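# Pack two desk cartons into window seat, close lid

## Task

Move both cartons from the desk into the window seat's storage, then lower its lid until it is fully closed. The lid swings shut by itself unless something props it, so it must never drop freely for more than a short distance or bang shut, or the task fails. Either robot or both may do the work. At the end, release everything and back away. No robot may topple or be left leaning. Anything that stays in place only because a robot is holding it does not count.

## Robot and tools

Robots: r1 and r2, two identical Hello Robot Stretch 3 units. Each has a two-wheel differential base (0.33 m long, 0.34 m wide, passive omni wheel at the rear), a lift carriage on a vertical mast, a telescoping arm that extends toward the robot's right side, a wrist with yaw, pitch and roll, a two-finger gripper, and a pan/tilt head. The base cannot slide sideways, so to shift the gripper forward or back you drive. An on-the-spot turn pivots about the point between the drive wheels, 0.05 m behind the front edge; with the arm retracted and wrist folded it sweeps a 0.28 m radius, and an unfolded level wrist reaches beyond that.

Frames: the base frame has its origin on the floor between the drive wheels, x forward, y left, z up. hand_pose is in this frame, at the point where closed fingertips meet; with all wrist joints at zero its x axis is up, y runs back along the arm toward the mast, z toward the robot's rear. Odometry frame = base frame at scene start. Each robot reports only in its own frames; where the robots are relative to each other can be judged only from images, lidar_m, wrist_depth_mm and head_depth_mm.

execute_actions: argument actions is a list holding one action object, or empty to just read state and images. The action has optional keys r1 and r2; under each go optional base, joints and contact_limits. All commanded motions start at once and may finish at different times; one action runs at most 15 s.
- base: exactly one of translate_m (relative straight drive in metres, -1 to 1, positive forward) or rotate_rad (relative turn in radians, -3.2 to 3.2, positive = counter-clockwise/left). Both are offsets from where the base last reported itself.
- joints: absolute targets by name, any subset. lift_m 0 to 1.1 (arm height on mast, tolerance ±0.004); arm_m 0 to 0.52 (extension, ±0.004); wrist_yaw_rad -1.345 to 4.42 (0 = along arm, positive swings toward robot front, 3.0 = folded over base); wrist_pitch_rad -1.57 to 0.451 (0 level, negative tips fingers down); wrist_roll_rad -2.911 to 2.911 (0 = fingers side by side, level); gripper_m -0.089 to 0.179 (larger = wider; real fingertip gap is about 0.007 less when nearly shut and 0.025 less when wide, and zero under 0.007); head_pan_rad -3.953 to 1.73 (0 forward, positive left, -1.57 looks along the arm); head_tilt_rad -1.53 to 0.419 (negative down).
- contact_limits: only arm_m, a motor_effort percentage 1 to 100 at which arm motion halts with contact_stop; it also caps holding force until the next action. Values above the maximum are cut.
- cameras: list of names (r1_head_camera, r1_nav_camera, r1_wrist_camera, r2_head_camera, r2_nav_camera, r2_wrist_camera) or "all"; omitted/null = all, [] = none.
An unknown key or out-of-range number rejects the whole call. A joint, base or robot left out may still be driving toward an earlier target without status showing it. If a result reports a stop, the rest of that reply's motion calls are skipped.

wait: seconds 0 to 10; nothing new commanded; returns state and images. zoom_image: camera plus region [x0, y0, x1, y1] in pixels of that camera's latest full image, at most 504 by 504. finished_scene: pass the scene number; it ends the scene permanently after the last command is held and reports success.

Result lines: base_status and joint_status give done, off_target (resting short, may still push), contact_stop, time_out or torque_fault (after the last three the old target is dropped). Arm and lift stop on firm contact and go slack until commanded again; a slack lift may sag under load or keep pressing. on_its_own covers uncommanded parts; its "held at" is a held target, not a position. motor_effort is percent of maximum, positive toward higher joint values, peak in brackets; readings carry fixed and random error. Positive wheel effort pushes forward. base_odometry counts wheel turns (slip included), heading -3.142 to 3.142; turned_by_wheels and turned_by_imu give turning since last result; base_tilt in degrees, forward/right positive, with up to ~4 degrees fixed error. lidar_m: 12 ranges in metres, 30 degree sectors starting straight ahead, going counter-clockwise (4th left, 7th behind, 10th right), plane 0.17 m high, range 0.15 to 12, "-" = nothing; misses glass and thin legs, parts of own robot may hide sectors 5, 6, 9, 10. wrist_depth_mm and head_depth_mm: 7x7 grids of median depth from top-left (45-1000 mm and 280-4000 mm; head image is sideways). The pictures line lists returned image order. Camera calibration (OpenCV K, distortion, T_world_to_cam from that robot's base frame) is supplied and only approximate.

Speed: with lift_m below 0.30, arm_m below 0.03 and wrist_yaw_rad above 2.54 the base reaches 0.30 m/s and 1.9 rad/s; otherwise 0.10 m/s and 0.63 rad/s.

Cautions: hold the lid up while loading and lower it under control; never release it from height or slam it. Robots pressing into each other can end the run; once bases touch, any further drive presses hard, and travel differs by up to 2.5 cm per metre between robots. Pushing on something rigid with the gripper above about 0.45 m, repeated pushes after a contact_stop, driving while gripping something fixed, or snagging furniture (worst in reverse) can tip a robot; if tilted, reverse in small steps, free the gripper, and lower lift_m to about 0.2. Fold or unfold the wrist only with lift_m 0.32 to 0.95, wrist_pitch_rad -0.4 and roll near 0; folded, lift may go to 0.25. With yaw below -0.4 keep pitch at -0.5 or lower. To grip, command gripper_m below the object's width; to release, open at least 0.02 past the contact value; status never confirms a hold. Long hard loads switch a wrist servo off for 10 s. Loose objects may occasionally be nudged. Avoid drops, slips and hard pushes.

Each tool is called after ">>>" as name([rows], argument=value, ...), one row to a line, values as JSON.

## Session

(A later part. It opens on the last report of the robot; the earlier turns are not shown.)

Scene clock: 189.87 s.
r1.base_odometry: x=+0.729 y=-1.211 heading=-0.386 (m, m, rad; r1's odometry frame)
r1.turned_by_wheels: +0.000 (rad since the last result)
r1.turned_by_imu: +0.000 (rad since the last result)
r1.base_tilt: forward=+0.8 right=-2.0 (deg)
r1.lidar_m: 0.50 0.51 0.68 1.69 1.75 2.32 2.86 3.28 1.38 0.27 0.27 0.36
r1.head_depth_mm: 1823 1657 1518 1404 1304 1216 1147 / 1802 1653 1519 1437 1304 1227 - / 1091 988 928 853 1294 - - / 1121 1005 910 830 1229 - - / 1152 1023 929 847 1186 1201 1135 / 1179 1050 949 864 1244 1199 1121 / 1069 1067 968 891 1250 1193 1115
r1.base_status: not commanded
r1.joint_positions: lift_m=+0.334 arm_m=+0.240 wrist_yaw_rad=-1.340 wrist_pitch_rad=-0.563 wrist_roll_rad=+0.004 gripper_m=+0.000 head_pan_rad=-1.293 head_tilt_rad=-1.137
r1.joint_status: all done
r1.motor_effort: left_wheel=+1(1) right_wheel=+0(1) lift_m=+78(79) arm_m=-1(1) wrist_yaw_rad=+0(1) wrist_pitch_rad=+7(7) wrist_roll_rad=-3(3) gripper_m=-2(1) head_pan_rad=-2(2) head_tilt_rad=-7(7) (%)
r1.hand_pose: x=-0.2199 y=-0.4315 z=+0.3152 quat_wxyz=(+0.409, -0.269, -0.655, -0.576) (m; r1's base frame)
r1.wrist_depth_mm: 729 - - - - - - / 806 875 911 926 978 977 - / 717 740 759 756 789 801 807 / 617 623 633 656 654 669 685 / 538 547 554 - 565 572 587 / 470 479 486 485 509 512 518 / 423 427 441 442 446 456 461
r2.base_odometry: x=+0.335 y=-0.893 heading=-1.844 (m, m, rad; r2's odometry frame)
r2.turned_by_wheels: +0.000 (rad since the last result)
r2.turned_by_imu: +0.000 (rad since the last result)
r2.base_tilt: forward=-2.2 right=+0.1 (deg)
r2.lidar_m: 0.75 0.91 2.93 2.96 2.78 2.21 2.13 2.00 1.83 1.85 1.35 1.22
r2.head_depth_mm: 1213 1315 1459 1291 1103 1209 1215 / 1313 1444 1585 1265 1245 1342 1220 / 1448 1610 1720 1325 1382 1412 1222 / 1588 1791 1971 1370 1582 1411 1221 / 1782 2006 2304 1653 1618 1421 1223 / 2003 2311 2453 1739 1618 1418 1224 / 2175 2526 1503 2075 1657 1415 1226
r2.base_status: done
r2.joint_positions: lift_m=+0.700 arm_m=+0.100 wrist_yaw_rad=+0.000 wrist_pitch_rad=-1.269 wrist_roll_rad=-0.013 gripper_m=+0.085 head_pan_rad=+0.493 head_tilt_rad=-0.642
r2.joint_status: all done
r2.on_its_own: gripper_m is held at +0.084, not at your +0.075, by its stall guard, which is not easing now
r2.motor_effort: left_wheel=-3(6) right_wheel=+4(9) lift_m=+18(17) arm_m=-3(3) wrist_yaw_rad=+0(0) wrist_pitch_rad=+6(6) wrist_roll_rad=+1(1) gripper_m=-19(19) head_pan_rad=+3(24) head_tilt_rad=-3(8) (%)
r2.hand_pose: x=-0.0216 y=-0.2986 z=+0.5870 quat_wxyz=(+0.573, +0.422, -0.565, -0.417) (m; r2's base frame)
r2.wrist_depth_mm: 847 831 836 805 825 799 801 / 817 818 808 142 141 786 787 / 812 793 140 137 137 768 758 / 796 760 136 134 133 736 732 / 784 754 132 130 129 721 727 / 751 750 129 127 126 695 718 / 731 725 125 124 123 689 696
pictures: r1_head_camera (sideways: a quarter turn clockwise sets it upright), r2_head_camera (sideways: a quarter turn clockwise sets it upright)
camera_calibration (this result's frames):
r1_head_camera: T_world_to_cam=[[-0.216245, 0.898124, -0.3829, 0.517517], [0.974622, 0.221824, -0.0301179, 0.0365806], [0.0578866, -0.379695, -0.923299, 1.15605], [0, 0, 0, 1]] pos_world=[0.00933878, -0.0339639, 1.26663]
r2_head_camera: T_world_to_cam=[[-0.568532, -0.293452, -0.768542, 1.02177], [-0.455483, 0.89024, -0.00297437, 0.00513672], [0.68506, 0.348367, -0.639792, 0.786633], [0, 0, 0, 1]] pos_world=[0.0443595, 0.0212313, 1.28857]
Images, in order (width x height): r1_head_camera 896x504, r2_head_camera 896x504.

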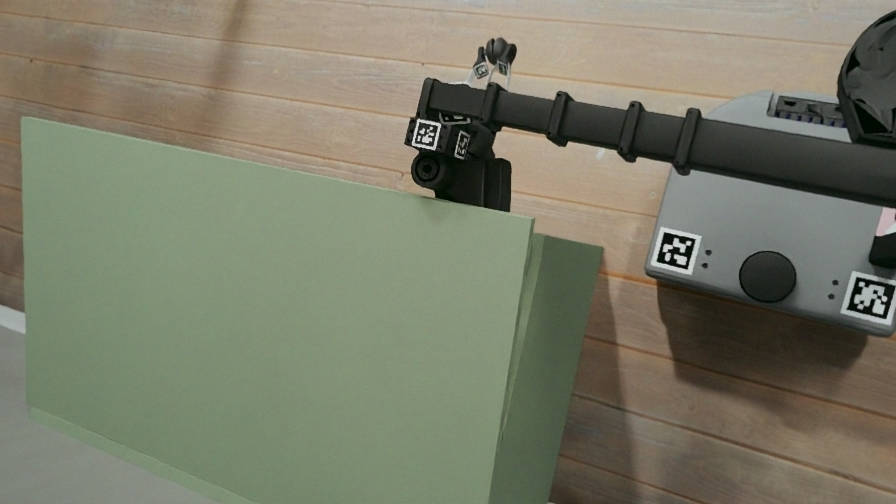

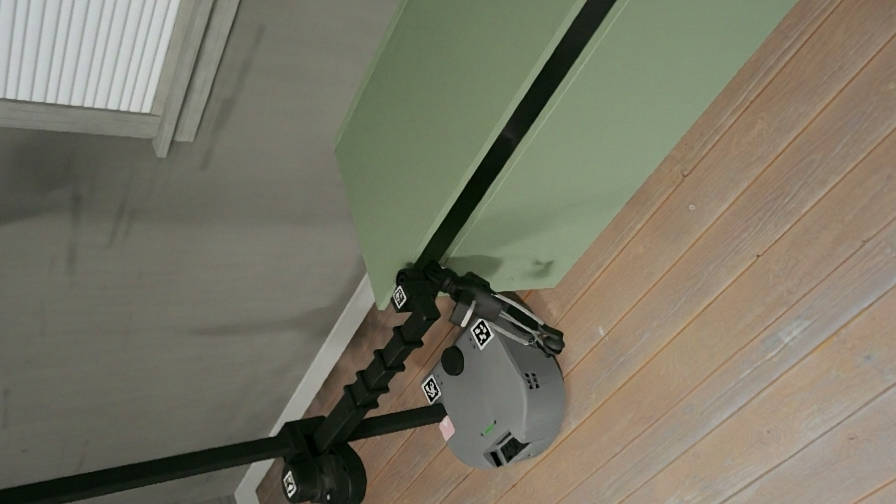

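Alternate: drive then lift.

>>> execute_actions([
  {"r1":{"base":{"translate_m":0.008}}},
], cameras=[])

>>> execute_actions([
  {"r1":{"base":{"translate_m":0.008},"joints":{"lift_m":0.37}}},
], cameras=[])

>>> execute_actions([
  {"r1":{"base":{"translate_m":0.014},"joints":{"lift_m":0.41}}},
], cameras=["r1_head_camera","r2_head_camera"])

Scene clock: 195.97 s.
r1.base_odometry: x=+0.736 y=-1.214 heading=-0.387 (m, m, rad; r1's odometry frame)
r1.turned_by_wheels: +0.000 (rad since the last result)
r1.turned_by_imu: +0.000 (rad since the last result)
r1.base_tilt: forward=+0.8 right=-2.2 (deg)
r1.lidar_m: 0.49 0.50 0.67 1.65 1.75 2.32 2.86 3.30 1.39 0.26 0.27 0.36
r1.head_depth_mm: 1833 1666 1532 1406 1302 1213 1148 / 1787 1654 1517 1436 1300 1224 - / 1087 986 917 840 1294 - - / 1123 1004 907 830 1198 - - / 1151 1030 928 846 1182 1204 1134 / 1174 1052 951 864 1240 1197 1119 / 1051 1056 972 894 1252 1193 1118
r1.base_status: done
r1.joint_positions: lift_m=+0.334 arm_m=+0.240 wrist_yaw_rad=-1.334 wrist_pitch_rad=-0.563 wrist_roll_rad=+0.004 gripper_m=+0.000 head_pan_rad=-1.293 head_tilt_rad=-1.137
r1.joint_status: not commanded
r1.motor_effort: left_wheel=-2(3) right_wheel=+14(19) lift_m=+78(78) arm_m=-1(0) wrist_yaw_rad=-7(6) wrist_pitch_rad=+7(7) wrist_roll_rad=-3(3) gripper_m=-1(2) head_pan_rad=-1(3) head_tilt_rad=-7(7) (%)
r1.hand_pose: x=-0.2196 y=-0.4326 z=+0.3152 quat_wxyz=(+0.411, -0.267, -0.656, -0.574) (m; r1's base frame)
r1.wrist_depth_mm: 771 - - - - - - / 785 868 904 909 979 1000 - / 714 732 750 756 784 810 809 / 616 629 640 645 656 673 675 / 541 542 567 - 583 583 586 / 477 481 489 482 508 506 519 / 420 433 441 440 447 454 454
r2.base_odometry: x=+0.335 y=-0.893 heading=-1.844 (m, m, rad; r2's odometry frame)
r2.turned_by_wheels: +0.000 (rad since the last result)
r2.turned_by_imu: +0.000 (rad since the last result)
r2.base_tilt: forward=-2.2 right=+0.1 (deg)
r2.lidar_m: 0.75 0.91 2.93 2.96 2.78 2.21 2.13 2.00 1.82 1.84 1.34 1.23
r2.head_depth_mm: 1214 1310 1457 1296 1099 1213 1220 / 1316 1437 1585 1263 1245 1343 1214 / 1442 1593 1720 1323 1378 1411 1220 / 1594 1790 1982 1360 1577 1413 1228 / 1777 2006 2308 1635 1630 1415 1224 / 2003 2309 2457 1755 1627 1425 1228 / 2139 2546 1495 2061 1671 1420 1228
r2.base_status: not commanded
r2.joint_positions: lift_m=+0.700 arm_m=+0.100 wrist_yaw_rad=+0.000 wrist_pitch_rad=-1.269 wrist_roll_rad=-0.013 gripper_m=+0.085 head_pan_rad=+0.493 head_tilt_rad=-0.642
r2.joint_status: not commanded
r2.on_its_own: gripper_m is held at +0.084, not at your +0.075, by its stall guard, which is not easing now
r2.motor_effort: left_wheel=-4(4) right_wheel=+4(3) lift_m=+17(17) arm_m=-3(3) wrist_yaw_rad=+0(1) wrist_pitch_rad=+6(6) wrist_roll_rad=+1(1) gripper_m=-20(20) head_pan_rad=+3(4) head_tilt_rad=-2(2) (%)
r2.hand_pose: x=-0.0216 y=-0.2986 z=+0.5870 quat_wxyz=(+0.573, +0.422, -0.565, -0.417) (m; r2's base frame)
r2.wrist_depth_mm: 845 835 833 814 809 810 792 / 844 829 815 142 140 781 772 / 806 807 140 138 136 764 760 / 787 796 136 134 133 740 742 / 776 760 133 131 129 739 717 / 751 765 129 127 126 712 699 / 748 734 126 124 123 701 683
pictures: none
No camera images: the call's "cameras" was empty. Leave "cameras" out to get every camera's image.

Scene clock: 197.10 s.
r1.base_odometry: x=+0.744 y=-1.217 heading=-0.387 (m, m, rad; r1's odometry frame)
r1.turned_by_wheels: +0.000 (rad since the last result)
r1.turned_by_imu: -0.001 (rad since the last result)
r1.base_tilt: forward=+1.0 right=-2.0 (deg)
r1.lidar_m: 0.48 0.50 0.66 1.62 1.75 2.32 2.86 3.30 1.39 0.26 0.27 0.36
r1.head_depth_mm: 1833 1661 1520 1419 1302 1214 1151 / 1766 1657 1515 - 1294 1210 - / 1050 942 871 806 1292 - - / 1090 969 875 795 1199 - - / 1132 1004 904 820 1183 1201 1132 / 1171 1042 932 849 1241 1194 1121 / 1037 1048 964 882 1250 1193 1117
r1.base_status: done
r1.joint_positions: lift_m=+0.369 arm_m=+0.240 wrist_yaw_rad=-1.337 wrist_pitch_rad=-0.563 wrist_roll_rad=+0.004 gripper_m=+0.000 head_pan_rad=-1.293 head_tilt_rad=-1.137
r1.joint_status: all done
r1.motor_effort: left_wheel=+0(12) right_wheel=+5(48) lift_m=+78(79) arm_m=-1(1) wrist_yaw_rad=-3(7) wrist_pitch_rad=+8(8) wrist_roll_rad=-3(3) gripper_m=-2(2) head_pan_rad=-3(2) head_tilt_rad=-7(7) (%)
r1.hand_pose: x=-0.2196 y=-0.4321 z=+0.3500 quat_wxyz=(+0.410, -0.267, -0.656, -0.575) (m; r1's base frame)
r1.wrist_depth_mm: 779 - - - - - - / 810 894 961 - - - - / 780 800 802 820 837 866 886 / 668 675 678 705 708 718 730 / 580 586 596 - 631 625 640 / 514 517 527 527 547 556 555 / 459 465 468 473 487 490 504
r2.base_odometry: x=+0.335 y=-0.893 heading=-1.844 (m, m, rad; r2's odometry frame)
r2.turned_by_wheels: +0.000 (rad since the last result)
r2.turned_by_imu: +0.000 (rad since the last result)
r2.base_tilt: forward=-2.2 right=+0.0 (deg)
r2.lidar_m: 0.75 0.91 2.92 2.96 2.78 2.20 2.14 2.01 1.83 1.84 1.34 1.22
r2.head_depth_mm: 1214 1314 1461 1251 1148 1214 1214 / 1319 1437 1580 1278 1254 1353 1221 / 1446 1599 1703 1349 1385 1410 1222 / 1595 1778 1947 1395 1582 1414 1216 / 1755 2008 2256 1687 1658 1411 1220 / 2003 2302 2354 1759 1629 1411 1225 / 2133 2602 1484 2065 1693 1417 1229
r2.base_status: not commanded
r2.joint_positions: lift_m=+0.700 arm_m=+0.100 wrist_yaw_rad=+0.000 wrist_pitch_rad=-1.269 wrist_roll_rad=-0.013 gripper_m=+0.085 head_pan_rad=+0.493 head_tilt_rad=-0.642
r2.joint_status: not commanded
r2.on_its_own: gripper_m is held at +0.084, not at your +0.075, by its stall guard, which is not easing now
r2.motor_effort: left_wheel=-4(4) right_wheel=+4(3) lift_m=+17(18) arm_m=-3(3) wrist_yaw_rad=-1(0) wrist_pitch_rad=+6(6) wrist_roll_rad=+1(1) gripper_m=-20(19) head_pan_rad=+5(4) head_tilt_rad=-3(2) (%)
r2.hand_pose: x=-0.0216 y=-0.2986 z=+0.5870 quat_wxyz=(+0.573, +0.422, -0.565, -0.417) (m; r2's base frame)
r2.wrist_depth_mm: 856 835 830 837 810 794 811 / 839 827 807 141 140 787 772 / 809 794 140 137 136 759 751 / 783 771 136 134 133 754 734 / 779 771 132 131 129 718 714 / 753 749 129 127 126 716 704 / 743 718 126 124 123 689 693
pictures: none
No camera images: the call's "cameras" was empty. Leave "cameras" out to get every camera's image.

Scene clock: 198.30 s.
r1.base_odometry: x=+0.757 y=-1.223 heading=-0.387 (m, m, rad; r1's odometry frame)
r1.turned_by_wheels: +0.000 (rad since the last result)
r1.turned_by_imu: -0.003 (rad since the last result)
r1.base_tilt: forward=+0.9 right=-1.9 (deg)
r1.lidar_m: 0.47 0.48 0.64 1.57 1.75 2.32 2.88 3.31 1.39 0.26 0.27 0.36
r1.head_depth_mm: 1836 1667 1518 1413 1299 1214 1145 / 1776 1653 1517 - 1306 1210 - / 997 891 827 755 1293 - - / 1056 933 837 756 1187 - - / 1112 980 876 788 1179 1198 1136 / 1163 1033 915 832 1248 1194 1122 / 1012 1049 958 873 1249 1192 1118
r1.base_status: done
r1.joint_positions: lift_m=+0.409 arm_m=+0.240 wrist_yaw_rad=-1.334 wrist_pitch_rad=-0.564 wrist_roll_rad=+0.004 gripper_m=+0.000 head_pan_rad=-1.293 head_tilt_rad=-1.137
r1.joint_status: all done
r1.motor_effort: left_wheel=-1(10) right_wheel=+8(47) lift_m=+76(80) arm_m=-1(1) wrist_yaw_rad=-6(8) wrist_pitch_rad=+8(8) wrist_roll_rad=-3(3) gripper_m=-1(1) head_pan_rad=-3(2) head_tilt_rad=-7(7) (%)
r1.hand_pose: x=-0.2195 y=-0.4325 z=+0.3900 quat_wxyz=(+0.410, -0.267, -0.656, -0.575) (m; r1's base frame)
r1.wrist_depth_mm: 813 - - - - - - / 819 993 - - - - - / 842 855 872 888 926 930 985 / 721 727 743 752 775 783 815 / 635 634 653 - 656 685 694 / 559 575 556 567 597 596 604 / 497 505 510 507 531 531 533
r2.base_odometry: x=+0.335 y=-0.893 heading=-1.844 (m, m, rad; r2's odometry frame)
r2.turned_by_wheels: +0.000 (rad since the last result)
r2.turned_by_imu: +0.000 (rad since the last result)
r2.base_tilt: forward=-2.1 right=+0.1 (deg)
r2.lidar_m: 0.75 0.91 2.93 2.95 2.78 2.21 2.14 2.00 1.82 1.84 1.34 1.22
r2.head_depth_mm: 1213 1310 1462 1225 1569 1210 1216 / 1308 1439 1580 1337 1249 1342 1218 / 1442 1591 1672 1711 1380 1408 1222 / 1593 1782 1887 1430 1583 1417 1223 / 1772 2024 2236 1747 1654 1416 1226 / 1998 2298 1703 1798 1637 1423 1226 / 2154 2486 1483 2072 1686 1416 1231
r2.base_status: not commanded
r2.joint_positions: lift_m=+0.700 arm_m=+0.100 wrist_yaw_rad=+0.000 wrist_pitch_rad=-1.269 wrist_roll_rad=-0.013 gripper_m=+0.085 head_pan_rad=+0.493 head_tilt_rad=-0.642
r2.joint_status: not commanded
r2.on_its_own: gripper_m is held at +0.084, not at your +0.075, by its stall guard, which is not easing now
r2.motor_effort: left_wheel=-4(4) right_wheel=+4(4) lift_m=+18(17) arm_m=-3(3) wrist_yaw_rad=+0(0) wrist_pitch_rad=+6(6) wrist_roll_rad=+0(0) gripper_m=-20(20) head_pan_rad=+4(5) head_tilt_rad=-3(3) (%)
r2.hand_pose: x=-0.0216 y=-0.2986 z=+0.5870 quat_wxyz=(+0.573, +0.422, -0.565, -0.417) (m; r2's base frame)
r2.wrist_depth_mm: 859 842 824 821 811 800 789 / 832 817 808 142 140 772 773 / 808 794 140 137 136 764 764 / 772 773 136 134 133 744 733 / 762 767 133 130 129 728 727 / 754 751 129 127 126 718 711 / 746 735 126 124 124 688 700
pictures: r1_head_camera (sideways: a quarter turn clockwise sets it upright), r2_head_camera (sideways: a quarter turn clockwise sets it upright)
camera_calibration (this result's frames):
r1_head_camera: T_world_to_cam=[[-0.216244, 0.898124, -0.3829, 0.517517], [0.974622, 0.221822, -0.0301179, 0.0365806], [0.0578861, -0.379695, -0.923299, 1.15605], [0, 0, 0, 1]] pos_world=[0.00933874, -0.0339639, 1.26663]
r2_head_camera: T_world_to_cam=[[-0.568532, -0.293452, -0.768542, 1.02177], [-0.455483, 0.890239, -0.00297437, 0.00513672], [0.685059, 0.348367, -0.639792, 0.786633], [0, 0, 0, 1]] pos_world=[0.0443595, 0.0212313, 1.28857]
Images, in order (width x height): r1_head_camera 896x504, r2_head_camera 896x504.

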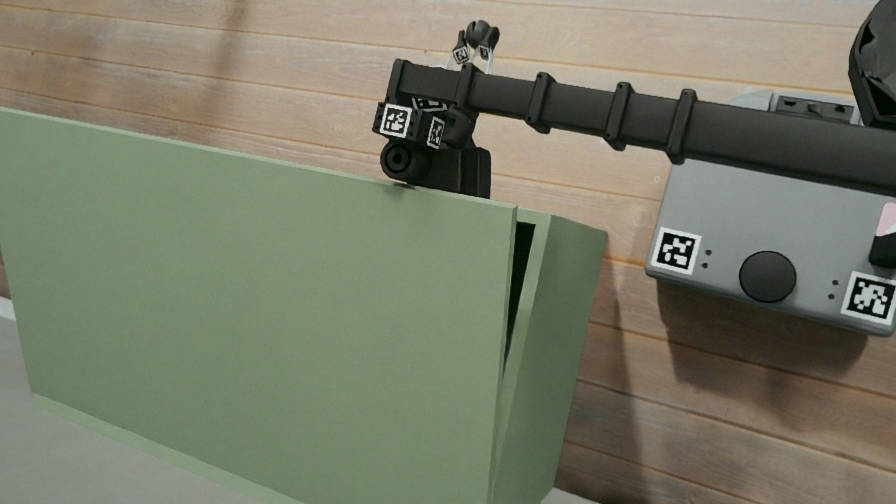

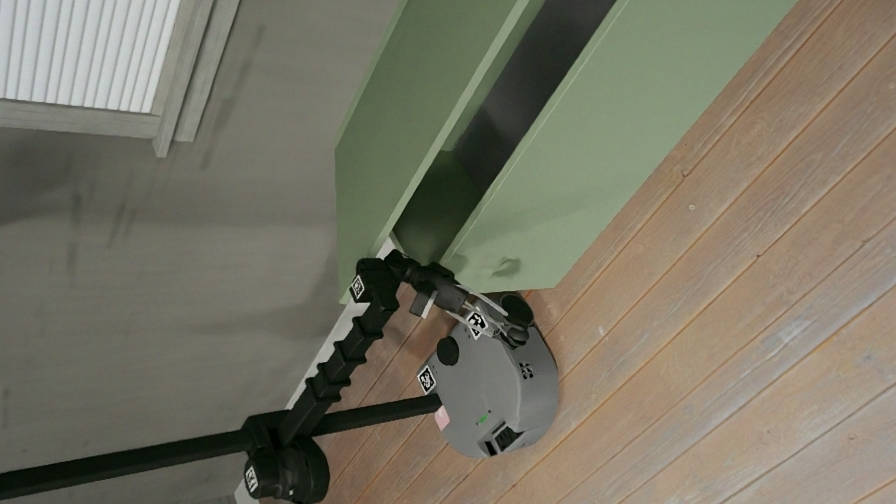

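>>> execute_actions([
  {"r1":{"base":{"translate_m":0.019},"joints":{"lift_m":0.45}},"r2":{"base":{"translate_m":0.06}}},
], cameras=[])

>>> execute_actions([
  {"r1":{"base":{"translate_m":0.024},"joints":{"lift_m":0.49}},"r2":{"base":{"translate_m":0.06}}},
], cameras=[])

>>> execute_actions([
  {"r1":{"base":{"translate_m":0.022},"joints":{"lift_m":0.52,"head_tilt_rad":-1.0,"head_pan_rad":-1.45}},"r2":{"base":{"translate_m":0.06},"joints":{"head_pan_rad":0.6,"head_tilt_rad":-0.55}}},
], cameras=["r1_head_camera","r2_head_camera"])

Scene clock: 208.63 s.
r1.base_odometry: x=+0.774 y=-1.230 heading=-0.388 (m, m, rad; r1's odometry frame)
r1.turned_by_wheels: +0.000 (rad since the last result)
r1.turned_by_imu: -0.002 (rad since the last result)
r1.base_tilt: forward=+1.0 right=-1.9 (deg)
r1.lidar_m: 0.45 0.46 0.61 1.49 1.75 2.32 2.90 3.32 1.36 0.26 0.27 0.36
r1.head_depth_mm: 1831 1661 1520 1417 1302 1210 1145 / 1750 1638 1531 - - - - / 951 844 774 717 1283 - - / 1022 894 797 720 1187 - - / 1098 958 845 769 1196 1200 1130 / 1153 1028 901 812 1242 1194 1120 / 976 1031 964 863 1236 1189 1116
r1.base_status: done
r1.joint_positions: lift_m=+0.449 arm_m=+0.240 wrist_yaw_rad=-1.333 wrist_pitch_rad=-0.564 wrist_roll_rad=+0.004 gripper_m=+0.000 head_pan_rad=-1.293 head_tilt_rad=-1.137
r1.joint_status: all done
r1.motor_effort: left_wheel=-2(11) right_wheel=+12(45) lift_m=+76(81) arm_m=-1(0) wrist_yaw_rad=-7(9) wrist_pitch_rad=+8(8) wrist_roll_rad=-3(3) gripper_m=-3(3) head_pan_rad=-4(3) head_tilt_rad=-7(7) (%)
r1.hand_pose: x=-0.2194 y=-0.4328 z=+0.4301 quat_wxyz=(+0.411, -0.266, -0.656, -0.574) (m; r1's base frame)
r1.wrist_depth_mm: 959 - - - - - - / 810 - - - - - - / 863 877 948 948 995 - - / 784 799 815 822 856 826 862 / 668 691 684 - 722 765 727 / 590 606 604 604 650 647 662 / 537 537 544 562 561 569 581
r2.base_odometry: x=+0.319 y=-0.951 heading=-1.844 (m, m, rad; r2's odometry frame)
r2.turned_by_wheels: +0.000 (rad since the last result)
r2.turned_by_imu: +0.000 (rad since the last result)
r2.base_tilt: forward=-2.1 right=+0.1 (deg)
r2.lidar_m: 0.69 0.85 2.91 2.93 2.85 2.25 2.19 2.03 1.85 1.86 1.28 1.14
r2.head_depth_mm: 1156 1255 1392 1224 1584 1117 1190 / 1249 1362 1532 1333 1245 1283 1215 / 1371 1527 1644 1753 1292 1376 1215 / 1523 1698 1823 1480 1499 1411 1227 / 1692 1922 2093 1691 1640 1412 1226 / 1900 2203 2336 1739 1599 1422 1222 / 2041 2356 1544 2055 1666 1417 1227
r2.base_status: done
r2.joint_positions: lift_m=+0.700 arm_m=+0.100 wrist_yaw_rad=+0.000 wrist_pitch_rad=-1.269 wrist_roll_rad=-0.013 gripper_m=+0.085 head_pan_rad=+0.493 head_tilt_rad=-0.642
r2.joint_status: not commanded
r2.on_its_own: gripper_m is held at +0.084, not at your +0.075, by its stall guard, which is not easing now
r2.motor_effort: left_wheel=-3(7) right_wheel=+3(9) lift_m=+17(17) arm_m=-3(3) wrist_yaw_rad=-1(0) wrist_pitch_rad=+6(6) wrist_roll_rad=+1(1) gripper_m=-19(20) head_pan_rad=+3(5) head_tilt_rad=-2(3) (%)
r2.hand_pose: x=-0.0216 y=-0.2986 z=+0.5870 quat_wxyz=(+0.573, +0.422, -0.565, -0.417) (m; r2's base frame)
r2.wrist_depth_mm: 868 845 838 828 805 805 799 / 821 821 808 142 140 769 795 / 806 807 140 137 136 766 749 / 776 776 136 134 132 748 732 / 767 767 133 130 129 737 726 / 754 748 129 127 126 703 710 / 743 727 126 124 123 687 693
pictures: none
No camera images: the call's "cameras" was empty. Leave "cameras" out to get every camera's image.

Scene clock: 210.43 s.
r1.base_odometry: x=+0.796 y=-1.239 heading=-0.388 (m, m, rad; r1's odometry frame)
r1.turned_by_wheels: -0.001 (rad since the last result)
r1.turned_by_imu: -0.003 (rad since the last result)
r1.base_tilt: forward=+1.0 right=-2.0 (deg)
r1.lidar_m: 0.43 0.44 0.58 1.40 1.75 2.30 2.92 3.32 1.32 0.26 0.27 0.35
r1.head_depth_mm: 1827 1659 1530 1405 1302 1212 1145 / 1755 1614 1535 1368 1309 - 1135 / 900 791 726 674 1268 - - / 988 857 758 688 1179 - - / 1095 936 819 738 1183 1201 1136 / 1143 1030 889 796 1241 1198 1122 / 928 1003 971 864 1220 1190 1118
r1.base_status: done
r1.joint_positions: lift_m=+0.489 arm_m=+0.240 wrist_yaw_rad=-1.331 wrist_pitch_rad=-0.564 wrist_roll_rad=+0.004 gripper_m=+0.000 head_pan_rad=-1.293 head_tilt_rad=-1.137
r1.joint_status: all done
r1.motor_effort: left_wheel=-3(10) right_wheel=+18(40) lift_m=+73(77) arm_m=-1(1) wrist_yaw_rad=-9(11) wrist_pitch_rad=+8(8) wrist_roll_rad=-3(3) gripper_m=-2(2) head_pan_rad=-3(3) head_tilt_rad=-7(7) (%)
r1.hand_pose: x=-0.2193 y=-0.4331 z=+0.4701 quat_wxyz=(+0.411, -0.265, -0.656, -0.574) (m; r1's base frame)
r1.wrist_depth_mm: - - - - - - - / 865 - - - - - - / 828 923 - - - - - / 844 875 893 873 883 862 914 / 729 727 746 - 769 803 790 / 633 652 651 649 686 699 711 / 579 590 585 600 614 626 626
r2.base_odometry: x=+0.302 y=-1.009 heading=-1.844 (m, m, rad; r2's odometry frame)
r2.turned_by_wheels: +0.000 (rad since the last result)
r2.turned_by_imu: +0.000 (rad since the last result)
r2.base_tilt: forward=-2.2 right=+0.1 (deg)
r2.lidar_m: 0.63 0.78 2.77 2.91 2.90 2.30 2.26 2.05 1.87 1.88 1.22 0.94
r2.head_depth_mm: 1102 1191 1318 1313 1530 1051 1157 / 1186 1293 1465 1384 1580 1174 1217 / 1304 1451 1580 1710 1247 1346 1222 / 1443 1613 1752 1545 1381 1418 1221 / 1597 1832 1975 1372 1586 1414 1226 / 1813 2090 2257 1738 1591 1419 1228 / 1977 1409 1560 2069 1634 1425 1227
r2.base_status: done
r2.joint_positions: lift_m=+0.700 arm_m=+0.100 wrist_yaw_rad=+0.000 wrist_pitch_rad=-1.269 wrist_roll_rad=-0.013 gripper_m=+0.085 head_pan_rad=+0.493 head_tilt_rad=-0.642
r2.joint_status: not commanded
r2.on_its_own: gripper_m is held at +0.084, not at your +0.075, by its stall guard, which is not easing now
r2.motor_effort: left_wheel=-4(6) right_wheel=+4(10) lift_m=+17(17) arm_m=-3(3) wrist_yaw_rad=+0(0) wrist_pitch_rad=+6(6) wrist_roll_rad=+1(1) gripper_m=-20(19) head_pan_rad=+3(4) head_tilt_rad=-3(2) (%)
r2.hand_pose: x=-0.0216 y=-0.2986 z=+0.5870 quat_wxyz=(+0.573, +0.422, -0.565, -0.417) (m; r2's base frame)
r2.wrist_depth_mm: 862 847 848 818 816 803 791 / 817 822 816 141 140 780 777 / 807 805 140 138 136 771 772 / 796 788 136 134 133 741 749 / 770 767 133 131 129 731 727 / 761 747 129 127 126 717 707 / 740 725 126 124 123 700 700
pictures: none
No camera images: the call's "cameras" was empty. Leave "cameras" out to get every camera's image.

Scene clock: 212.23 s.
r1.base_odometry: x=+0.817 y=-1.247 heading=-0.389 (m, m, rad; r1's odometry frame)
r1.turned_by_wheels: -0.001 (rad since the last result)
r1.turned_by_imu: -0.001 (rad since the last result)
r1.base_tilt: forward=+0.8 right=-2.1 (deg)
r1.lidar_m: 0.41 0.42 0.55 1.32 1.75 2.30 2.95 3.36 1.28 0.26 0.27 0.35
r1.head_depth_mm: 2239 1941 1694 1502 1358 1233 1131 / 2243 1928 1688 1551 - - - / 2215 1919 1627 - 1318 1215 - / 1027 876 763 682 1228 1155 - / 2195 979 842 734 683 1177 1125 / 1741 1118 937 808 735 1177 1121 / 1211 1189 1068 898 792 1175 1121
r1.base_status: done
r1.joint_positions: lift_m=+0.519 arm_m=+0.240 wrist_yaw_rad=-1.329 wrist_pitch_rad=-0.564 wrist_roll_rad=+0.004 gripper_m=+0.000 head_pan_rad=-1.443 head_tilt_rad=-1.001
r1.joint_status: all done
r1.on_its_own: right_wheel is at rest, and its effort (+33) is outside its rest range (-18 to +18)
r1.motor_effort: left_wheel=-7(8) right_wheel=+33(35) lift_m=+65(76) arm_m=+0(1) wrist_yaw_rad=-11(11) wrist_pitch_rad=+8(7) wrist_roll_rad=-3(3) gripper_m=-3(1) head_pan_rad=-3(16) head_tilt_rad=+1(23) (%)
r1.hand_pose: x=-0.2192 y=-0.4336 z=+0.5004 quat_wxyz=(+0.412, -0.265, -0.657, -0.573) (m; r1's base frame)
r1.wrist_depth_mm: - - - - - - - / 915 - - - - - - / 789 994 - - - - - / 853 874 915 934 928 972 997 / 766 766 814 - 825 805 835 / 660 674 696 693 731 712 711 / 593 609 613 634 624 635 654
r2.base_odometry: x=+0.286 y=-1.067 heading=-1.844 (m, m, rad; r2's odometry frame)
r2.turned_by_wheels: +0.000 (rad since the last result)
r2.turned_by_imu: +0.000 (rad since the last result)
r2.base_tilt: forward=-2.2 right=+0.1 (deg)
r2.lidar_m: 0.57 0.71 1.42 2.89 2.96 2.35 2.32 2.08 1.89 1.81 1.16 0.73
r2.head_depth_mm: 1107 1198 1290 1385 1527 1414 1003 / 1227 1335 1451 1517 1652 1109 1187 / 1361 1489 1651 1512 1576 1238 1274 / 1525 1698 1895 1125 1369 1433 1276 / 1757 1962 2158 2219 1577 1506 1280 / 1944 2160 1381 2209 1648 1506 1277 / 2451 2737 2910 2303 1817 1506 1281
r2.base_status: done
r2.joint_positions: lift_m=+0.700 arm_m=+0.100 wrist_yaw_rad=+0.000 wrist_pitch_rad=-1.269 wrist_roll_rad=-0.013 gripper_m=+0.085 head_pan_rad=+0.593 head_tilt_rad=-0.556
r2.joint_status: all done
r2.on_its_own: gripper_m is held at +0.084, not at your +0.075, by its stall guard, which is not easing now
r2.motor_effort: left_wheel=-3(7) right_wheel=+3(10) lift_m=+18(17) arm_m=-3(3) wrist_yaw_rad=+0(0) wrist_pitch_rad=+7(6) wrist_roll_rad=+1(1) gripper_m=-20(19) head_pan_rad=+4(13) head_tilt_rad=+2(9) (%)
r2.hand_pose: x=-0.0216 y=-0.2986 z=+0.5870 quat_wxyz=(+0.573, +0.422, -0.565, -0.417) (m; r2's base frame)
r2.wrist_depth_mm: 850 853 848 829 838 788 793 / 818 799 797 141 140 769 778 / 801 811 140 137 136 755 754 / 798 778 136 134 133 749 757 / 760 767 132 130 129 742 720 / 745 743 129 127 126 732 720 / 705 730 126 124 123 695 692
pictures: r1_head_camera (sideways: a quarter turn clockwise sets it upright), r2_head_camera (sideways: a quarter turn clockwise sets it upright)
camera_calibration (this result's frames):
r1_head_camera: T_world_to_cam=[[-0.0722666, 0.860424, -0.504429, 0.674935], [0.997255, 0.0705139, -0.0225926, 0.0266501], [0.01613, -0.504677, -0.863158, 1.07816], [0, 0, 0, 1]] pos_world=[0.00480753, -0.0384862, 1.27168]
r2_head_camera: T_world_to_cam=[[-0.480098, -0.310814, -0.820305, 1.08871], [-0.541927, 0.840425, -0.00126582, 0.00343992], [0.689798, 0.443938, -0.571925, 0.698315], [0, 0, 0, 1]] pos_world=[0.0428548, 0.0254874, 1.29246]
Images, in order (width x height): r1_head_camera 896x504, r2_head_camera 896x504.

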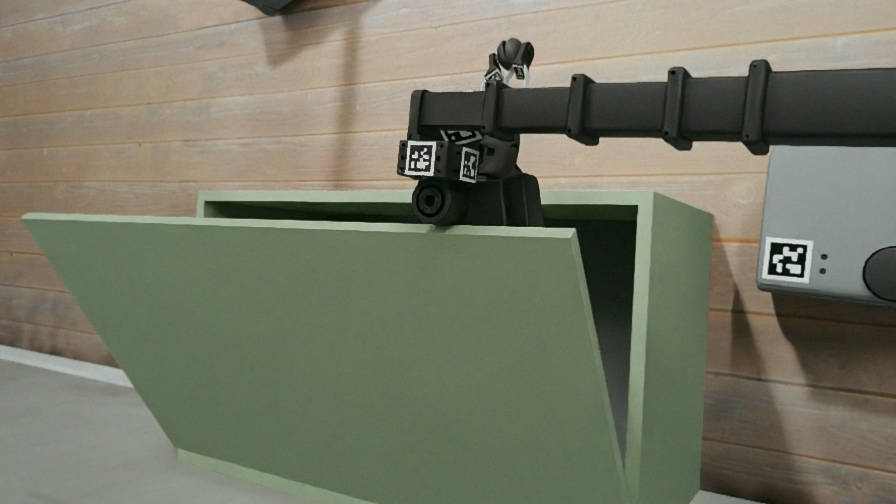

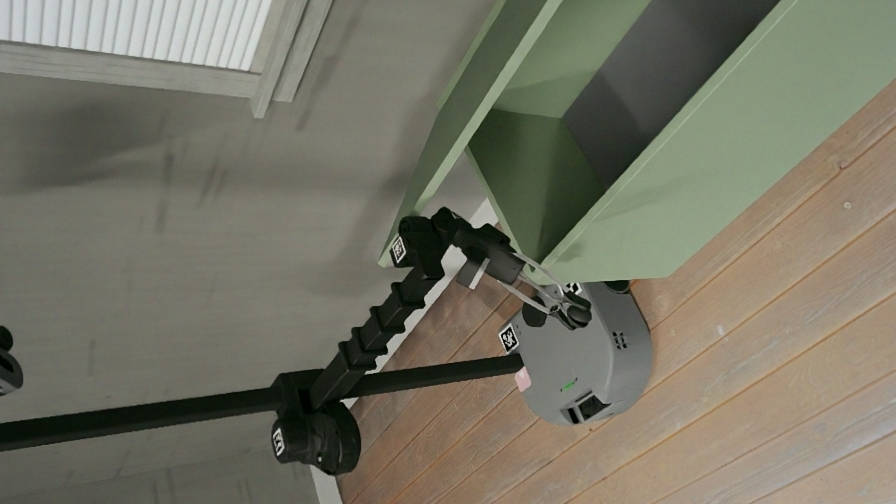

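>>> execute_actions([
  {"r1":{"base":{"translate_m":0.023},"joints":{"lift_m":0.55}},"r2":{"base":{"translate_m":0.08}}},
], cameras=[])

>>> execute_actions([
  {"r1":{"base":{"translate_m":0.028},"joints":{"lift_m":0.575}},"r2":{"base":{"translate_m":0.08}}},
], cameras=[])

>>> execute_actions([
  {"r1":{"base":{"translate_m":0.03},"joints":{"lift_m":0.595}},"r2":{"base":{"translate_m":0.08},"joints":{"head_pan_rad":0.7}}},
], cameras=["r1_head_camera","r2_head_camera"])

Scene clock: 220.60 s.
r1.base_odometry: x=+0.838 y=-1.256 heading=-0.390 (m, m, rad; r1's odometry frame)
r1.turned_by_wheels: -0.001 (rad since the last result)
r1.turned_by_imu: +0.000 (rad since the last result)
r1.base_tilt: forward=+1.0 right=-2.2 (deg)
r1.lidar_m: 0.38 0.39 0.52 1.24 1.75 2.30 2.96 3.38 0.27 0.26 0.27 0.35
r1.head_depth_mm: 2259 1933 1664 1515 1358 1237 1134 / 2243 1926 1699 - - - - / 2224 1917 1519 - 1288 1204 - / 984 833 726 645 1230 1147 - / 2168 959 812 709 662 1173 1121 / 1655 1130 935 797 719 1177 1120 / 1149 1173 1069 910 792 1130 1118
r1.base_status: done
r1.joint_positions: lift_m=+0.549 arm_m=+0.240 wrist_yaw_rad=-1.329 wrist_pitch_rad=-0.564 wrist_roll_rad=+0.004 gripper_m=+0.000 head_pan_rad=-1.443 head_tilt_rad=-1.001
r1.joint_status: all done
r1.on_its_own: right_wheel is at rest, and its effort (+27) is outside its rest range (-18 to +18)
r1.motor_effort: left_wheel=-5(7) right_wheel=+27(35) lift_m=+66(71) arm_m=-1(1) wrist_yaw_rad=-11(11) wrist_pitch_rad=+8(8) wrist_roll_rad=-3(3) gripper_m=-1(2) head_pan_rad=-3(3) head_tilt_rad=+0(1) (%)
r1.hand_pose: x=-0.2192 y=-0.4336 z=+0.5304 quat_wxyz=(+0.412, -0.265, -0.657, -0.574) (m; r1's base frame)
r1.wrist_depth_mm: - - - - - - - / - - - - - - - / 818 974 - - - - - / 824 890 932 - 984 995 - / 810 802 837 - 850 864 847 / 695 710 737 722 743 741 772 / 637 652 649 670 677 673 689
r2.base_odometry: x=+0.264 y=-1.144 heading=-1.845 (m, m, rad; r2's odometry frame)
r2.turned_by_wheels: +0.000 (rad since the last result)
r2.turned_by_imu: +0.000 (rad since the last result)
r2.base_tilt: forward=-2.2 right=+0.1 (deg)
r2.lidar_m: 0.50 0.61 1.36 2.86 3.04 2.42 2.39 2.10 1.92 1.68 1.08 0.50
r2.head_depth_mm: 1028 1113 1184 1312 1398 1408 924 / 1135 1222 1346 1427 1571 1414 1024 / 1268 1386 1518 1600 1549 1125 1211 / 1421 1576 1748 1069 1347 1311 1274 / 1615 1828 2046 2095 1510 1486 1275 / 1889 2093 1322 2141 1603 1503 1277 / 2203 2664 1284 2325 1836 1506 1284
r2.base_status: done
r2.joint_positions: lift_m=+0.700 arm_m=+0.100 wrist_yaw_rad=+0.000 wrist_pitch_rad=-1.269 wrist_roll_rad=-0.013 gripper_m=+0.085 head_pan_rad=+0.593 head_tilt_rad=-0.556
r2.joint_status: not commanded
r2.on_its_own: gripper_m is held at +0.084, not at your +0.075, by its stall guard, which is not easing now
r2.motor_effort: left_wheel=-3(5) right_wheel=+4(10) lift_m=+17(17) arm_m=-3(3) wrist_yaw_rad=+0(0) wrist_pitch_rad=+6(6) wrist_roll_rad=+0(1) gripper_m=-20(19) head_pan_rad=+4(5) head_tilt_rad=+2(2) (%)
r2.hand_pose: x=-0.0216 y=-0.2986 z=+0.5870 quat_wxyz=(+0.573, +0.422, -0.565, -0.417) (m; r2's base frame)
r2.wrist_depth_mm: 836 847 829 839 817 805 807 / 835 829 816 141 140 785 786 / 811 799 140 138 136 751 764 / 797 764 137 133 133 735 734 / 773 767 133 130 129 728 737 / 661 748 129 127 126 712 704 / 591 723 126 124 123 695 693
pictures: none
No camera images: the call's "cameras" was empty. Leave "cameras" out to get every camera's image.

Scene clock: 222.47 s.
r1.base_odometry: x=+0.864 y=-1.266 heading=-0.392 (m, m, rad; r1's odometry frame)
r1.turned_by_wheels: -0.001 (rad since the last result)
r1.turned_by_imu: -0.005 (rad since the last result)
r1.base_tilt: forward=+0.9 right=-2.1 (deg)
r1.lidar_m: 0.36 0.37 0.48 1.14 1.75 2.30 2.99 3.41 0.27 0.26 0.26 0.35
r1.head_depth_mm: 2197 1929 1609 1534 1360 1235 1132 / 2244 1929 1696 - - - - / 2225 1926 1459 - 1246 1185 - / 939 794 692 611 1229 1140 - / 2130 936 794 687 660 1172 1124 / 1571 1143 936 791 714 1177 1122 / 1082 1106 1060 932 802 1089 1110
r1.base_status: done
r1.joint_positions: lift_m=+0.574 arm_m=+0.240 wrist_yaw_rad=-1.331 wrist_pitch_rad=-0.564 wrist_roll_rad=+0.004 gripper_m=+0.000 head_pan_rad=-1.443 head_tilt_rad=-1.001
r1.joint_status: all done
r1.on_its_own: right_wheel is at rest, and its effort (+34) is outside its rest range (-18 to +18)
r1.motor_effort: left_wheel=-7(8) right_wheel=+34(34) lift_m=+61(70) arm_m=-1(0) wrist_yaw_rad=-9(11) wrist_pitch_rad=+7(8) wrist_roll_rad=-3(3) gripper_m=-2(2) head_pan_rad=-3(2) head_tilt_rad=+0(0) (%)
r1.hand_pose: x=-0.2193 y=-0.4332 z=+0.5556 quat_wxyz=(+0.412, -0.265, -0.656, -0.574) (m; r1's base frame)
r1.wrist_depth_mm: - - - - - - - / - - - - - - - / 820 - - - - - - / 756 924 978 - - - - / 782 828 850 - 914 873 899 / 749 733 775 762 811 809 796 / 673 663 676 683 673 697 706
r2.base_odometry: x=+0.243 y=-1.221 heading=-1.845 (m, m, rad; r2's odometry frame)
r2.turned_by_wheels: +0.000 (rad since the last result)
r2.turned_by_imu: +0.000 (rad since the last result)
r2.base_tilt: forward=-2.2 right=+0.0 (deg)
r2.lidar_m: 0.42 0.52 1.31 2.83 3.13 2.48 2.47 2.14 1.95 1.55 1.00 0.42
r2.head_depth_mm: 951 1023 1093 1211 1297 1384 1204 / 1036 1127 1225 1353 1491 1420 949 / 1167 1272 1408 1524 1501 1426 1043 / 1311 1456 1616 1049 1375 1148 1233 / 1502 1677 1917 1998 1263 1399 1279 / 1712 1997 1286 2148 1602 1452 1277 / 1884 2440 1223 2326 1827 1502 1283
r2.base_status: done
r2.joint_positions: lift_m=+0.700 arm_m=+0.100 wrist_yaw_rad=+0.000 wrist_pitch_rad=-1.269 wrist_roll_rad=-0.013 gripper_m=+0.085 head_pan_rad=+0.593 head_tilt_rad=-0.556
r2.joint_status: not commanded
r2.on_its_own: gripper_m is held at +0.084, not at your +0.075, by its stall guard, which is not easing now
r2.motor_effort: left_wheel=-4(7) right_wheel=+4(9) lift_m=+18(17) arm_m=-3(3) wrist_yaw_rad=+0(1) wrist_pitch_rad=+6(6) wrist_roll_rad=+1(1) gripper_m=-19(19) head_pan_rad=+3(4) head_tilt_rad=+2(2) (%)
r2.hand_pose: x=-0.0216 y=-0.2986 z=+0.5870 quat_wxyz=(+0.573, +0.422, -0.565, -0.417) (m; r2's base frame)
r2.wrist_depth_mm: 771 846 821 811 825 793 792 / 815 818 812 142 140 791 768 / 804 808 140 137 136 759 763 / 786 767 136 134 133 745 744 / 776 759 133 130 130 729 731 / 618 766 129 127 126 711 707 / 505 715 125 124 123 698 692
pictures: none
No camera images: the call's "cameras" was empty. Leave "cameras" out to get every camera's image.

Scene clock: 224.33 s.
r1.base_odometry: x=+0.891 y=-1.278 heading=-0.393 (m, m, rad; r1's odometry frame)
r1.turned_by_wheels: -0.001 (rad since the last result)
r1.turned_by_imu: -0.013 (rad since the last result)
r1.base_tilt: forward=+0.8 right=-2.1 (deg)
r1.lidar_m: 0.33 0.33 0.44 1.01 1.74 2.27 3.01 3.42 0.27 0.26 0.26 0.34
r1.head_depth_mm: 1325 1938 1548 1526 1354 1236 1141 / 2236 1917 1709 - 1332 - - / 2228 1905 1453 - 1240 1128 - / 898 763 664 589 1243 1133 - / 2099 917 775 674 644 1154 1124 / 1530 1154 937 794 713 1166 1124 / 1039 1058 1050 957 817 1056 1094
r1.base_status: done
r1.joint_positions: lift_m=+0.594 arm_m=+0.240 wrist_yaw_rad=-1.332 wrist_pitch_rad=-0.564 wrist_roll_rad=+0.004 gripper_m=+0.000 head_pan_rad=-1.443 head_tilt_rad=-1.001
r1.joint_status: all done
r1.on_its_own: right_wheel is at rest, and its effort (+33) is outside its rest range (-18 to +18)
r1.motor_effort: left_wheel=-7(11) right_wheel=+33(36) lift_m=+58(68) arm_m=-1(0) wrist_yaw_rad=-8(11) wrist_pitch_rad=+8(8) wrist_roll_rad=-3(3) gripper_m=-2(3) head_pan_rad=-2(4) head_tilt_rad=+0(0) (%)
r1.hand_pose: x=-0.2194 y=-0.4329 z=+0.5756 quat_wxyz=(+0.411, -0.266, -0.656, -0.574) (m; r1's base frame)
r1.wrist_depth_mm: - - - - - - - / - - - - - - - / 873 - - - - - - / 766 925 - - - - - / 774 842 873 - 924 935 957 / 769 767 782 768 792 807 820 / 677 680 689 700 702 710 735
r2.base_odometry: x=+0.221 y=-1.298 heading=-1.845 (m, m, rad; r2's odometry frame)
r2.turned_by_wheels: +0.000 (rad since the last result)
r2.turned_by_imu: +0.000 (rad since the last result)
r2.base_tilt: forward=-2.2 right=+0.1 (deg)
r2.lidar_m: 0.35 0.43 0.85 2.80 3.19 2.54 2.55 2.17 1.98 1.42 0.92 0.34
r2.head_depth_mm: 951 1022 1092 1197 1280 1349 1202 / 1073 1162 1260 1355 1430 1418 1202 / 1215 1328 1461 1561 1374 1420 974 / 1411 1552 1736 927 1259 1158 1222 / 1624 1873 2009 2070 1550 1421 1274 / 1823 2188 1213 2229 1667 1465 1278 / 2410 2633 2779 2329 1841 1512 1281
r2.base_status: done
r2.joint_positions: lift_m=+0.700 arm_m=+0.100 wrist_yaw_rad=+0.000 wrist_pitch_rad=-1.269 wrist_roll_rad=-0.013 gripper_m=+0.085 head_pan_rad=+0.693 head_tilt_rad=-0.556
r2.joint_status: all done
r2.on_its_own: gripper_m is held at +0.084, not at your +0.075, by its stall guard, which is not easing now
r2.motor_effort: left_wheel=-4(5) right_wheel=+4(11) lift_m=+17(17) arm_m=-3(3) wrist_yaw_rad=+0(1) wrist_pitch_rad=+6(6) wrist_roll_rad=+1(1) gripper_m=-19(19) head_pan_rad=+4(14) head_tilt_rad=+2(2) (%)
r2.hand_pose: x=-0.0216 y=-0.2986 z=+0.5870 quat_wxyz=(+0.573, +0.422, -0.565, -0.417) (m; r2's base frame)
r2.wrist_depth_mm: 712 832 836 818 803 819 781 / 760 814 805 141 141 776 751 / 803 803 140 138 136 753 758 / 782 781 136 134 132 753 739 / 768 776 132 131 129 722 729 / 558 715 129 127 126 708 713 / 441 665 126 124 123 677 679
pictures: r1_head_camera (sideways: a quarter turn clockwise sets it upright), r2_head_camera (sideways: a quarter turn clockwise sets it upright)
camera_calibration (this result's frames):
r1_head_camera: T_world_to_cam=[[-0.0720783, 0.860296, -0.504674, 0.675253], [0.99727, 0.0703105, -0.0225764, 0.0266289], [0.0160614, -0.504923, -0.863015, 1.07798], [0, 0, 0, 1]] pos_world=[0.00480101, -0.0384945, 1.27169]
r2_head_camera: T_world_to_cam=[[-0.446607, -0.357136, -0.820363, 1.08858], [-0.623119, 0.782126, -0.00126377, 0.00393253], [0.642079, 0.510619, -0.571841, 0.698498], [0, 0, 0, 1]] pos_world=[0.0401276, 0.0290299, 1.29247]
Images, in order (width x height): r1_head_camera 896x504, r2_head_camera 896x504.

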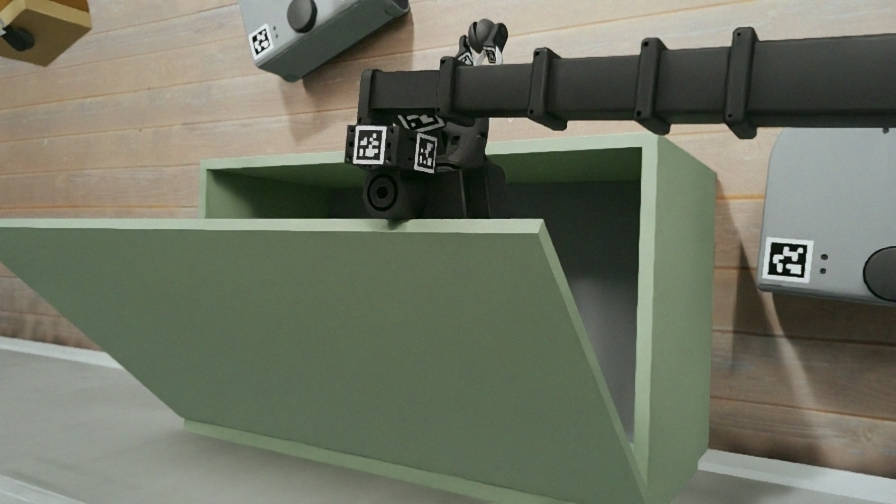

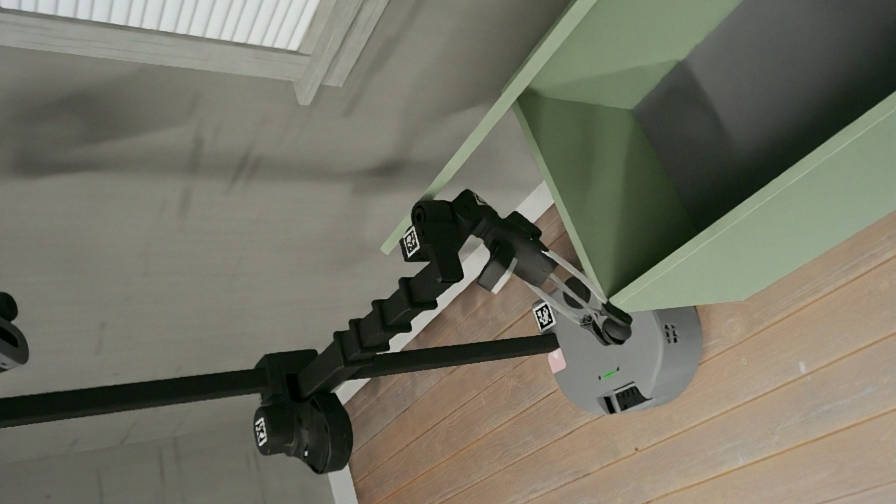

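>>> execute_actions([
  {"r1":{"base":{"translate_m":0.02},"joints":{"lift_m":0.615}},"r2":{"base":{"rotate_rad":1.18},"joints":{"head_pan_rad":-1.5,"head_tilt_rad":-0.8,"arm_m":0.02}}},
], cameras=["r1_head_camera","r2_head_camera","r2_nav_camera"])

Scene clock: 245.97 s.
r1.base_odometry: x=+0.910 y=-1.286 heading=-0.393 (m, m, rad; r1's odometry frame)
r1.turned_by_wheels: -0.001 (rad since the last result)
r1.turned_by_imu: +0.000 (rad since the last result)
r1.base_tilt: forward=+0.7 right=-2.2 (deg)
r1.lidar_m: 0.31 0.31 0.41 0.94 1.75 2.27 3.02 3.44 0.27 0.25 0.26 0.33
r1.head_depth_mm: 1109 1852 1539 1534 1358 1239 1135 / 2252 1889 1688 - 929 1197 - / 2234 1918 1432 - 1249 1118 - / 865 733 639 567 1243 1122 - / 2019 906 762 659 655 1146 1127 / 1450 1193 960 800 712 1161 1119 / 977 993 1010 956 839 1008 1061
r1.base_status: done
r1.joint_positions: lift_m=+0.614 arm_m=+0.240 wrist_yaw_rad=-1.331 wrist_pitch_rad=-0.564 wrist_roll_rad=+0.004 gripper_m=+0.000 head_pan_rad=-1.443 head_tilt_rad=-1.001
r1.joint_status: all done
r1.on_its_own: right_wheel is at rest, and its effort (+23) is outside its rest range (-18 to +18)
r1.motor_effort: left_wheel=-4(6) right_wheel=+23(35) lift_m=+64(69) arm_m=-1(1) wrist_yaw_rad=-9(9) wrist_pitch_rad=+7(7) wrist_roll_rad=-3(3) gripper_m=-2(2) head_pan_rad=-2(3) head_tilt_rad=+1(0) (%)
r1.hand_pose: x=-0.2193 y=-0.4332 z=+0.5954 quat_wxyz=(+0.411, -0.265, -0.656, -0.574) (m; r1's base frame)
r1.wrist_depth_mm: - - - - - - - / - - - - - - - / - - - - - - - / 819 998 - - - - - / 750 889 918 - 956 953 998 / 749 784 796 766 846 849 834 / 701 703 728 726 739 734 772
r2.base_odometry: x=+0.221 y=-1.298 heading=-0.665 (m, m, rad; r2's odometry frame)
r2.turned_by_wheels: +1.180 (rad since the last result)
r2.turned_by_imu: +1.195 (rad since the last result)
r2.base_tilt: forward=-2.2 right=+0.1 (deg)
r2.lidar_m: 2.78 2.86 3.07 2.54 2.55 2.07 1.98 1.21 0.87 0.35 0.36 0.48
r2.head_depth_mm: 734 843 981 1180 1417 1342 - / 739 846 983 1183 1410 1351 - / 737 845 985 1189 1412 1355 - / 735 843 989 1125 1364 1220 615 / 737 844 994 1130 1372 1240 1106 / 738 847 996 1133 1375 1242 1109 / 740 849 999 1133 1383 1243 1112
r2.base_status: done
r2.joint_positions: lift_m=+0.700 arm_m=+0.020 wrist_yaw_rad=+0.000 wrist_pitch_rad=-1.269 wrist_roll_rad=-0.013 gripper_m=+0.085 head_pan_rad=-1.493 head_tilt_rad=-0.790
r2.joint_status: all done
r2.on_its_own: gripper_m is held at +0.084, not at your +0.075, by its stall guard, which is not easing now
r2.motor_effort: left_wheel=-3(9) right_wheel=+3(9) lift_m=+17(17) arm_m=-3(3) wrist_yaw_rad=+0(0) wrist_pitch_rad=+6(6) wrist_roll_rad=+0(1) gripper_m=-20(18) head_pan_rad=-3(41) head_tilt_rad=-3(17) (%)
r2.hand_pose: x=-0.0216 y=-0.2185 z=+0.5870 quat_wxyz=(+0.573, +0.422, -0.565, -0.417) (m; r2's base frame)
r2.wrist_depth_mm: 776 776 778 759 812 812 787 / 751 741 749 141 140 790 771 / 421 404 140 138 137 767 747 / 765 777 137 134 133 740 742 / 771 759 132 130 129 726 725 / 751 749 129 127 126 711 693 / 739 730 126 124 123 693 695
pictures: r1_head_camera (sideways: a quarter turn clockwise sets it upright), r2_head_camera (sideways: a quarter turn clockwise sets it upright), r2_nav_camera (sideways: a quarter turn counterclockwise sets it upright)
camera_calibration (this result's frames):
r1_head_camera: T_world_to_cam=[[-0.0720777, 0.860296, -0.504674, 0.675253], [0.99727, 0.0703097, -0.0225764, 0.0266289], [0.0160611, -0.504923, -0.863015, 1.07798], [0, 0, 0, 1]] pos_world=[0.00480098, -0.0384945, 1.27169]
r2_head_camera: T_world_to_cam=[[-0.0475959, 0.744743, -0.665651, 0.884504], [0.998268, 0.058542, -0.00588097, 0.0000520344], [0.0345887, -0.664778, -0.74624, 0.92905], [0, 0, 0, 1]] pos_world=[0.00991212, -0.0411191, 1.28207]
r2_nav_camera: T_world_to_cam=[[0.0306714, -0.680538, 0.73207, -0.909995], [-0.996687, -0.0760229, -0.0289134, 0.0983365], [0.0753308, -0.728758, -0.680615, 0.842712], [0, 0, 0, 1]] pos_world=[0.0624393, 0.0023228, 1.24259]
Images, in order (width x height): r1_head_camera 896x504, r2_head_camera 896x504, r2_nav_camera 672x504.

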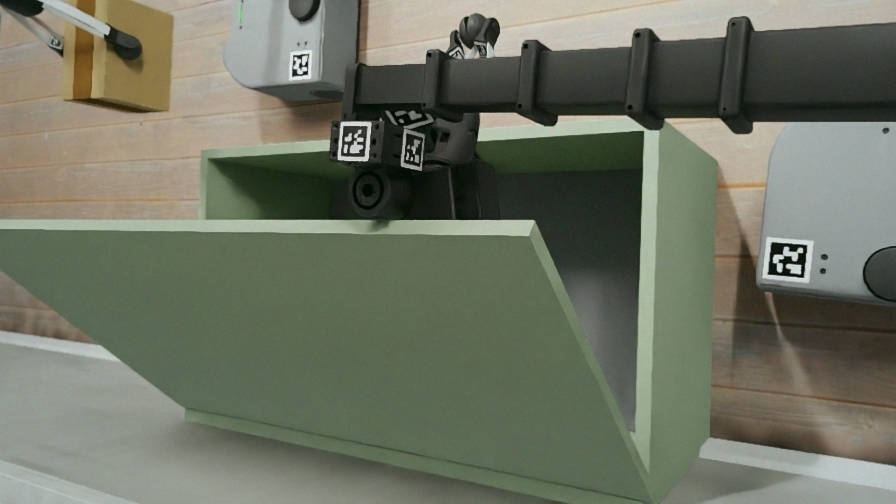

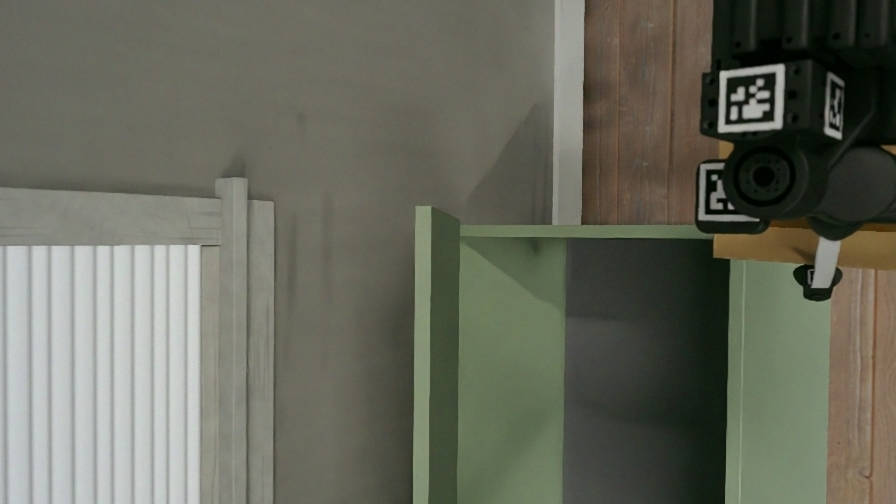

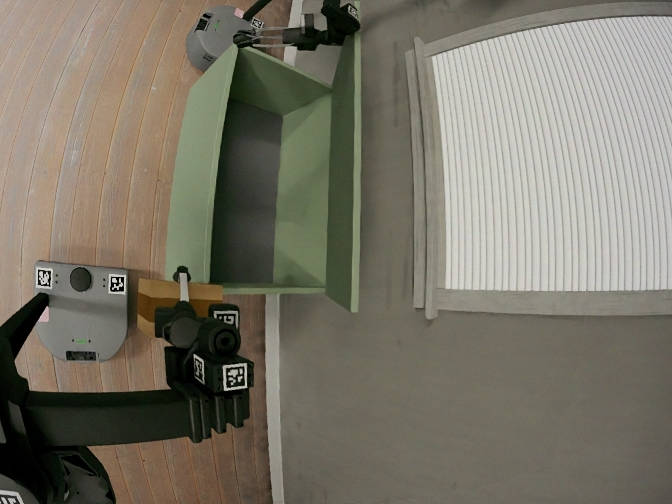

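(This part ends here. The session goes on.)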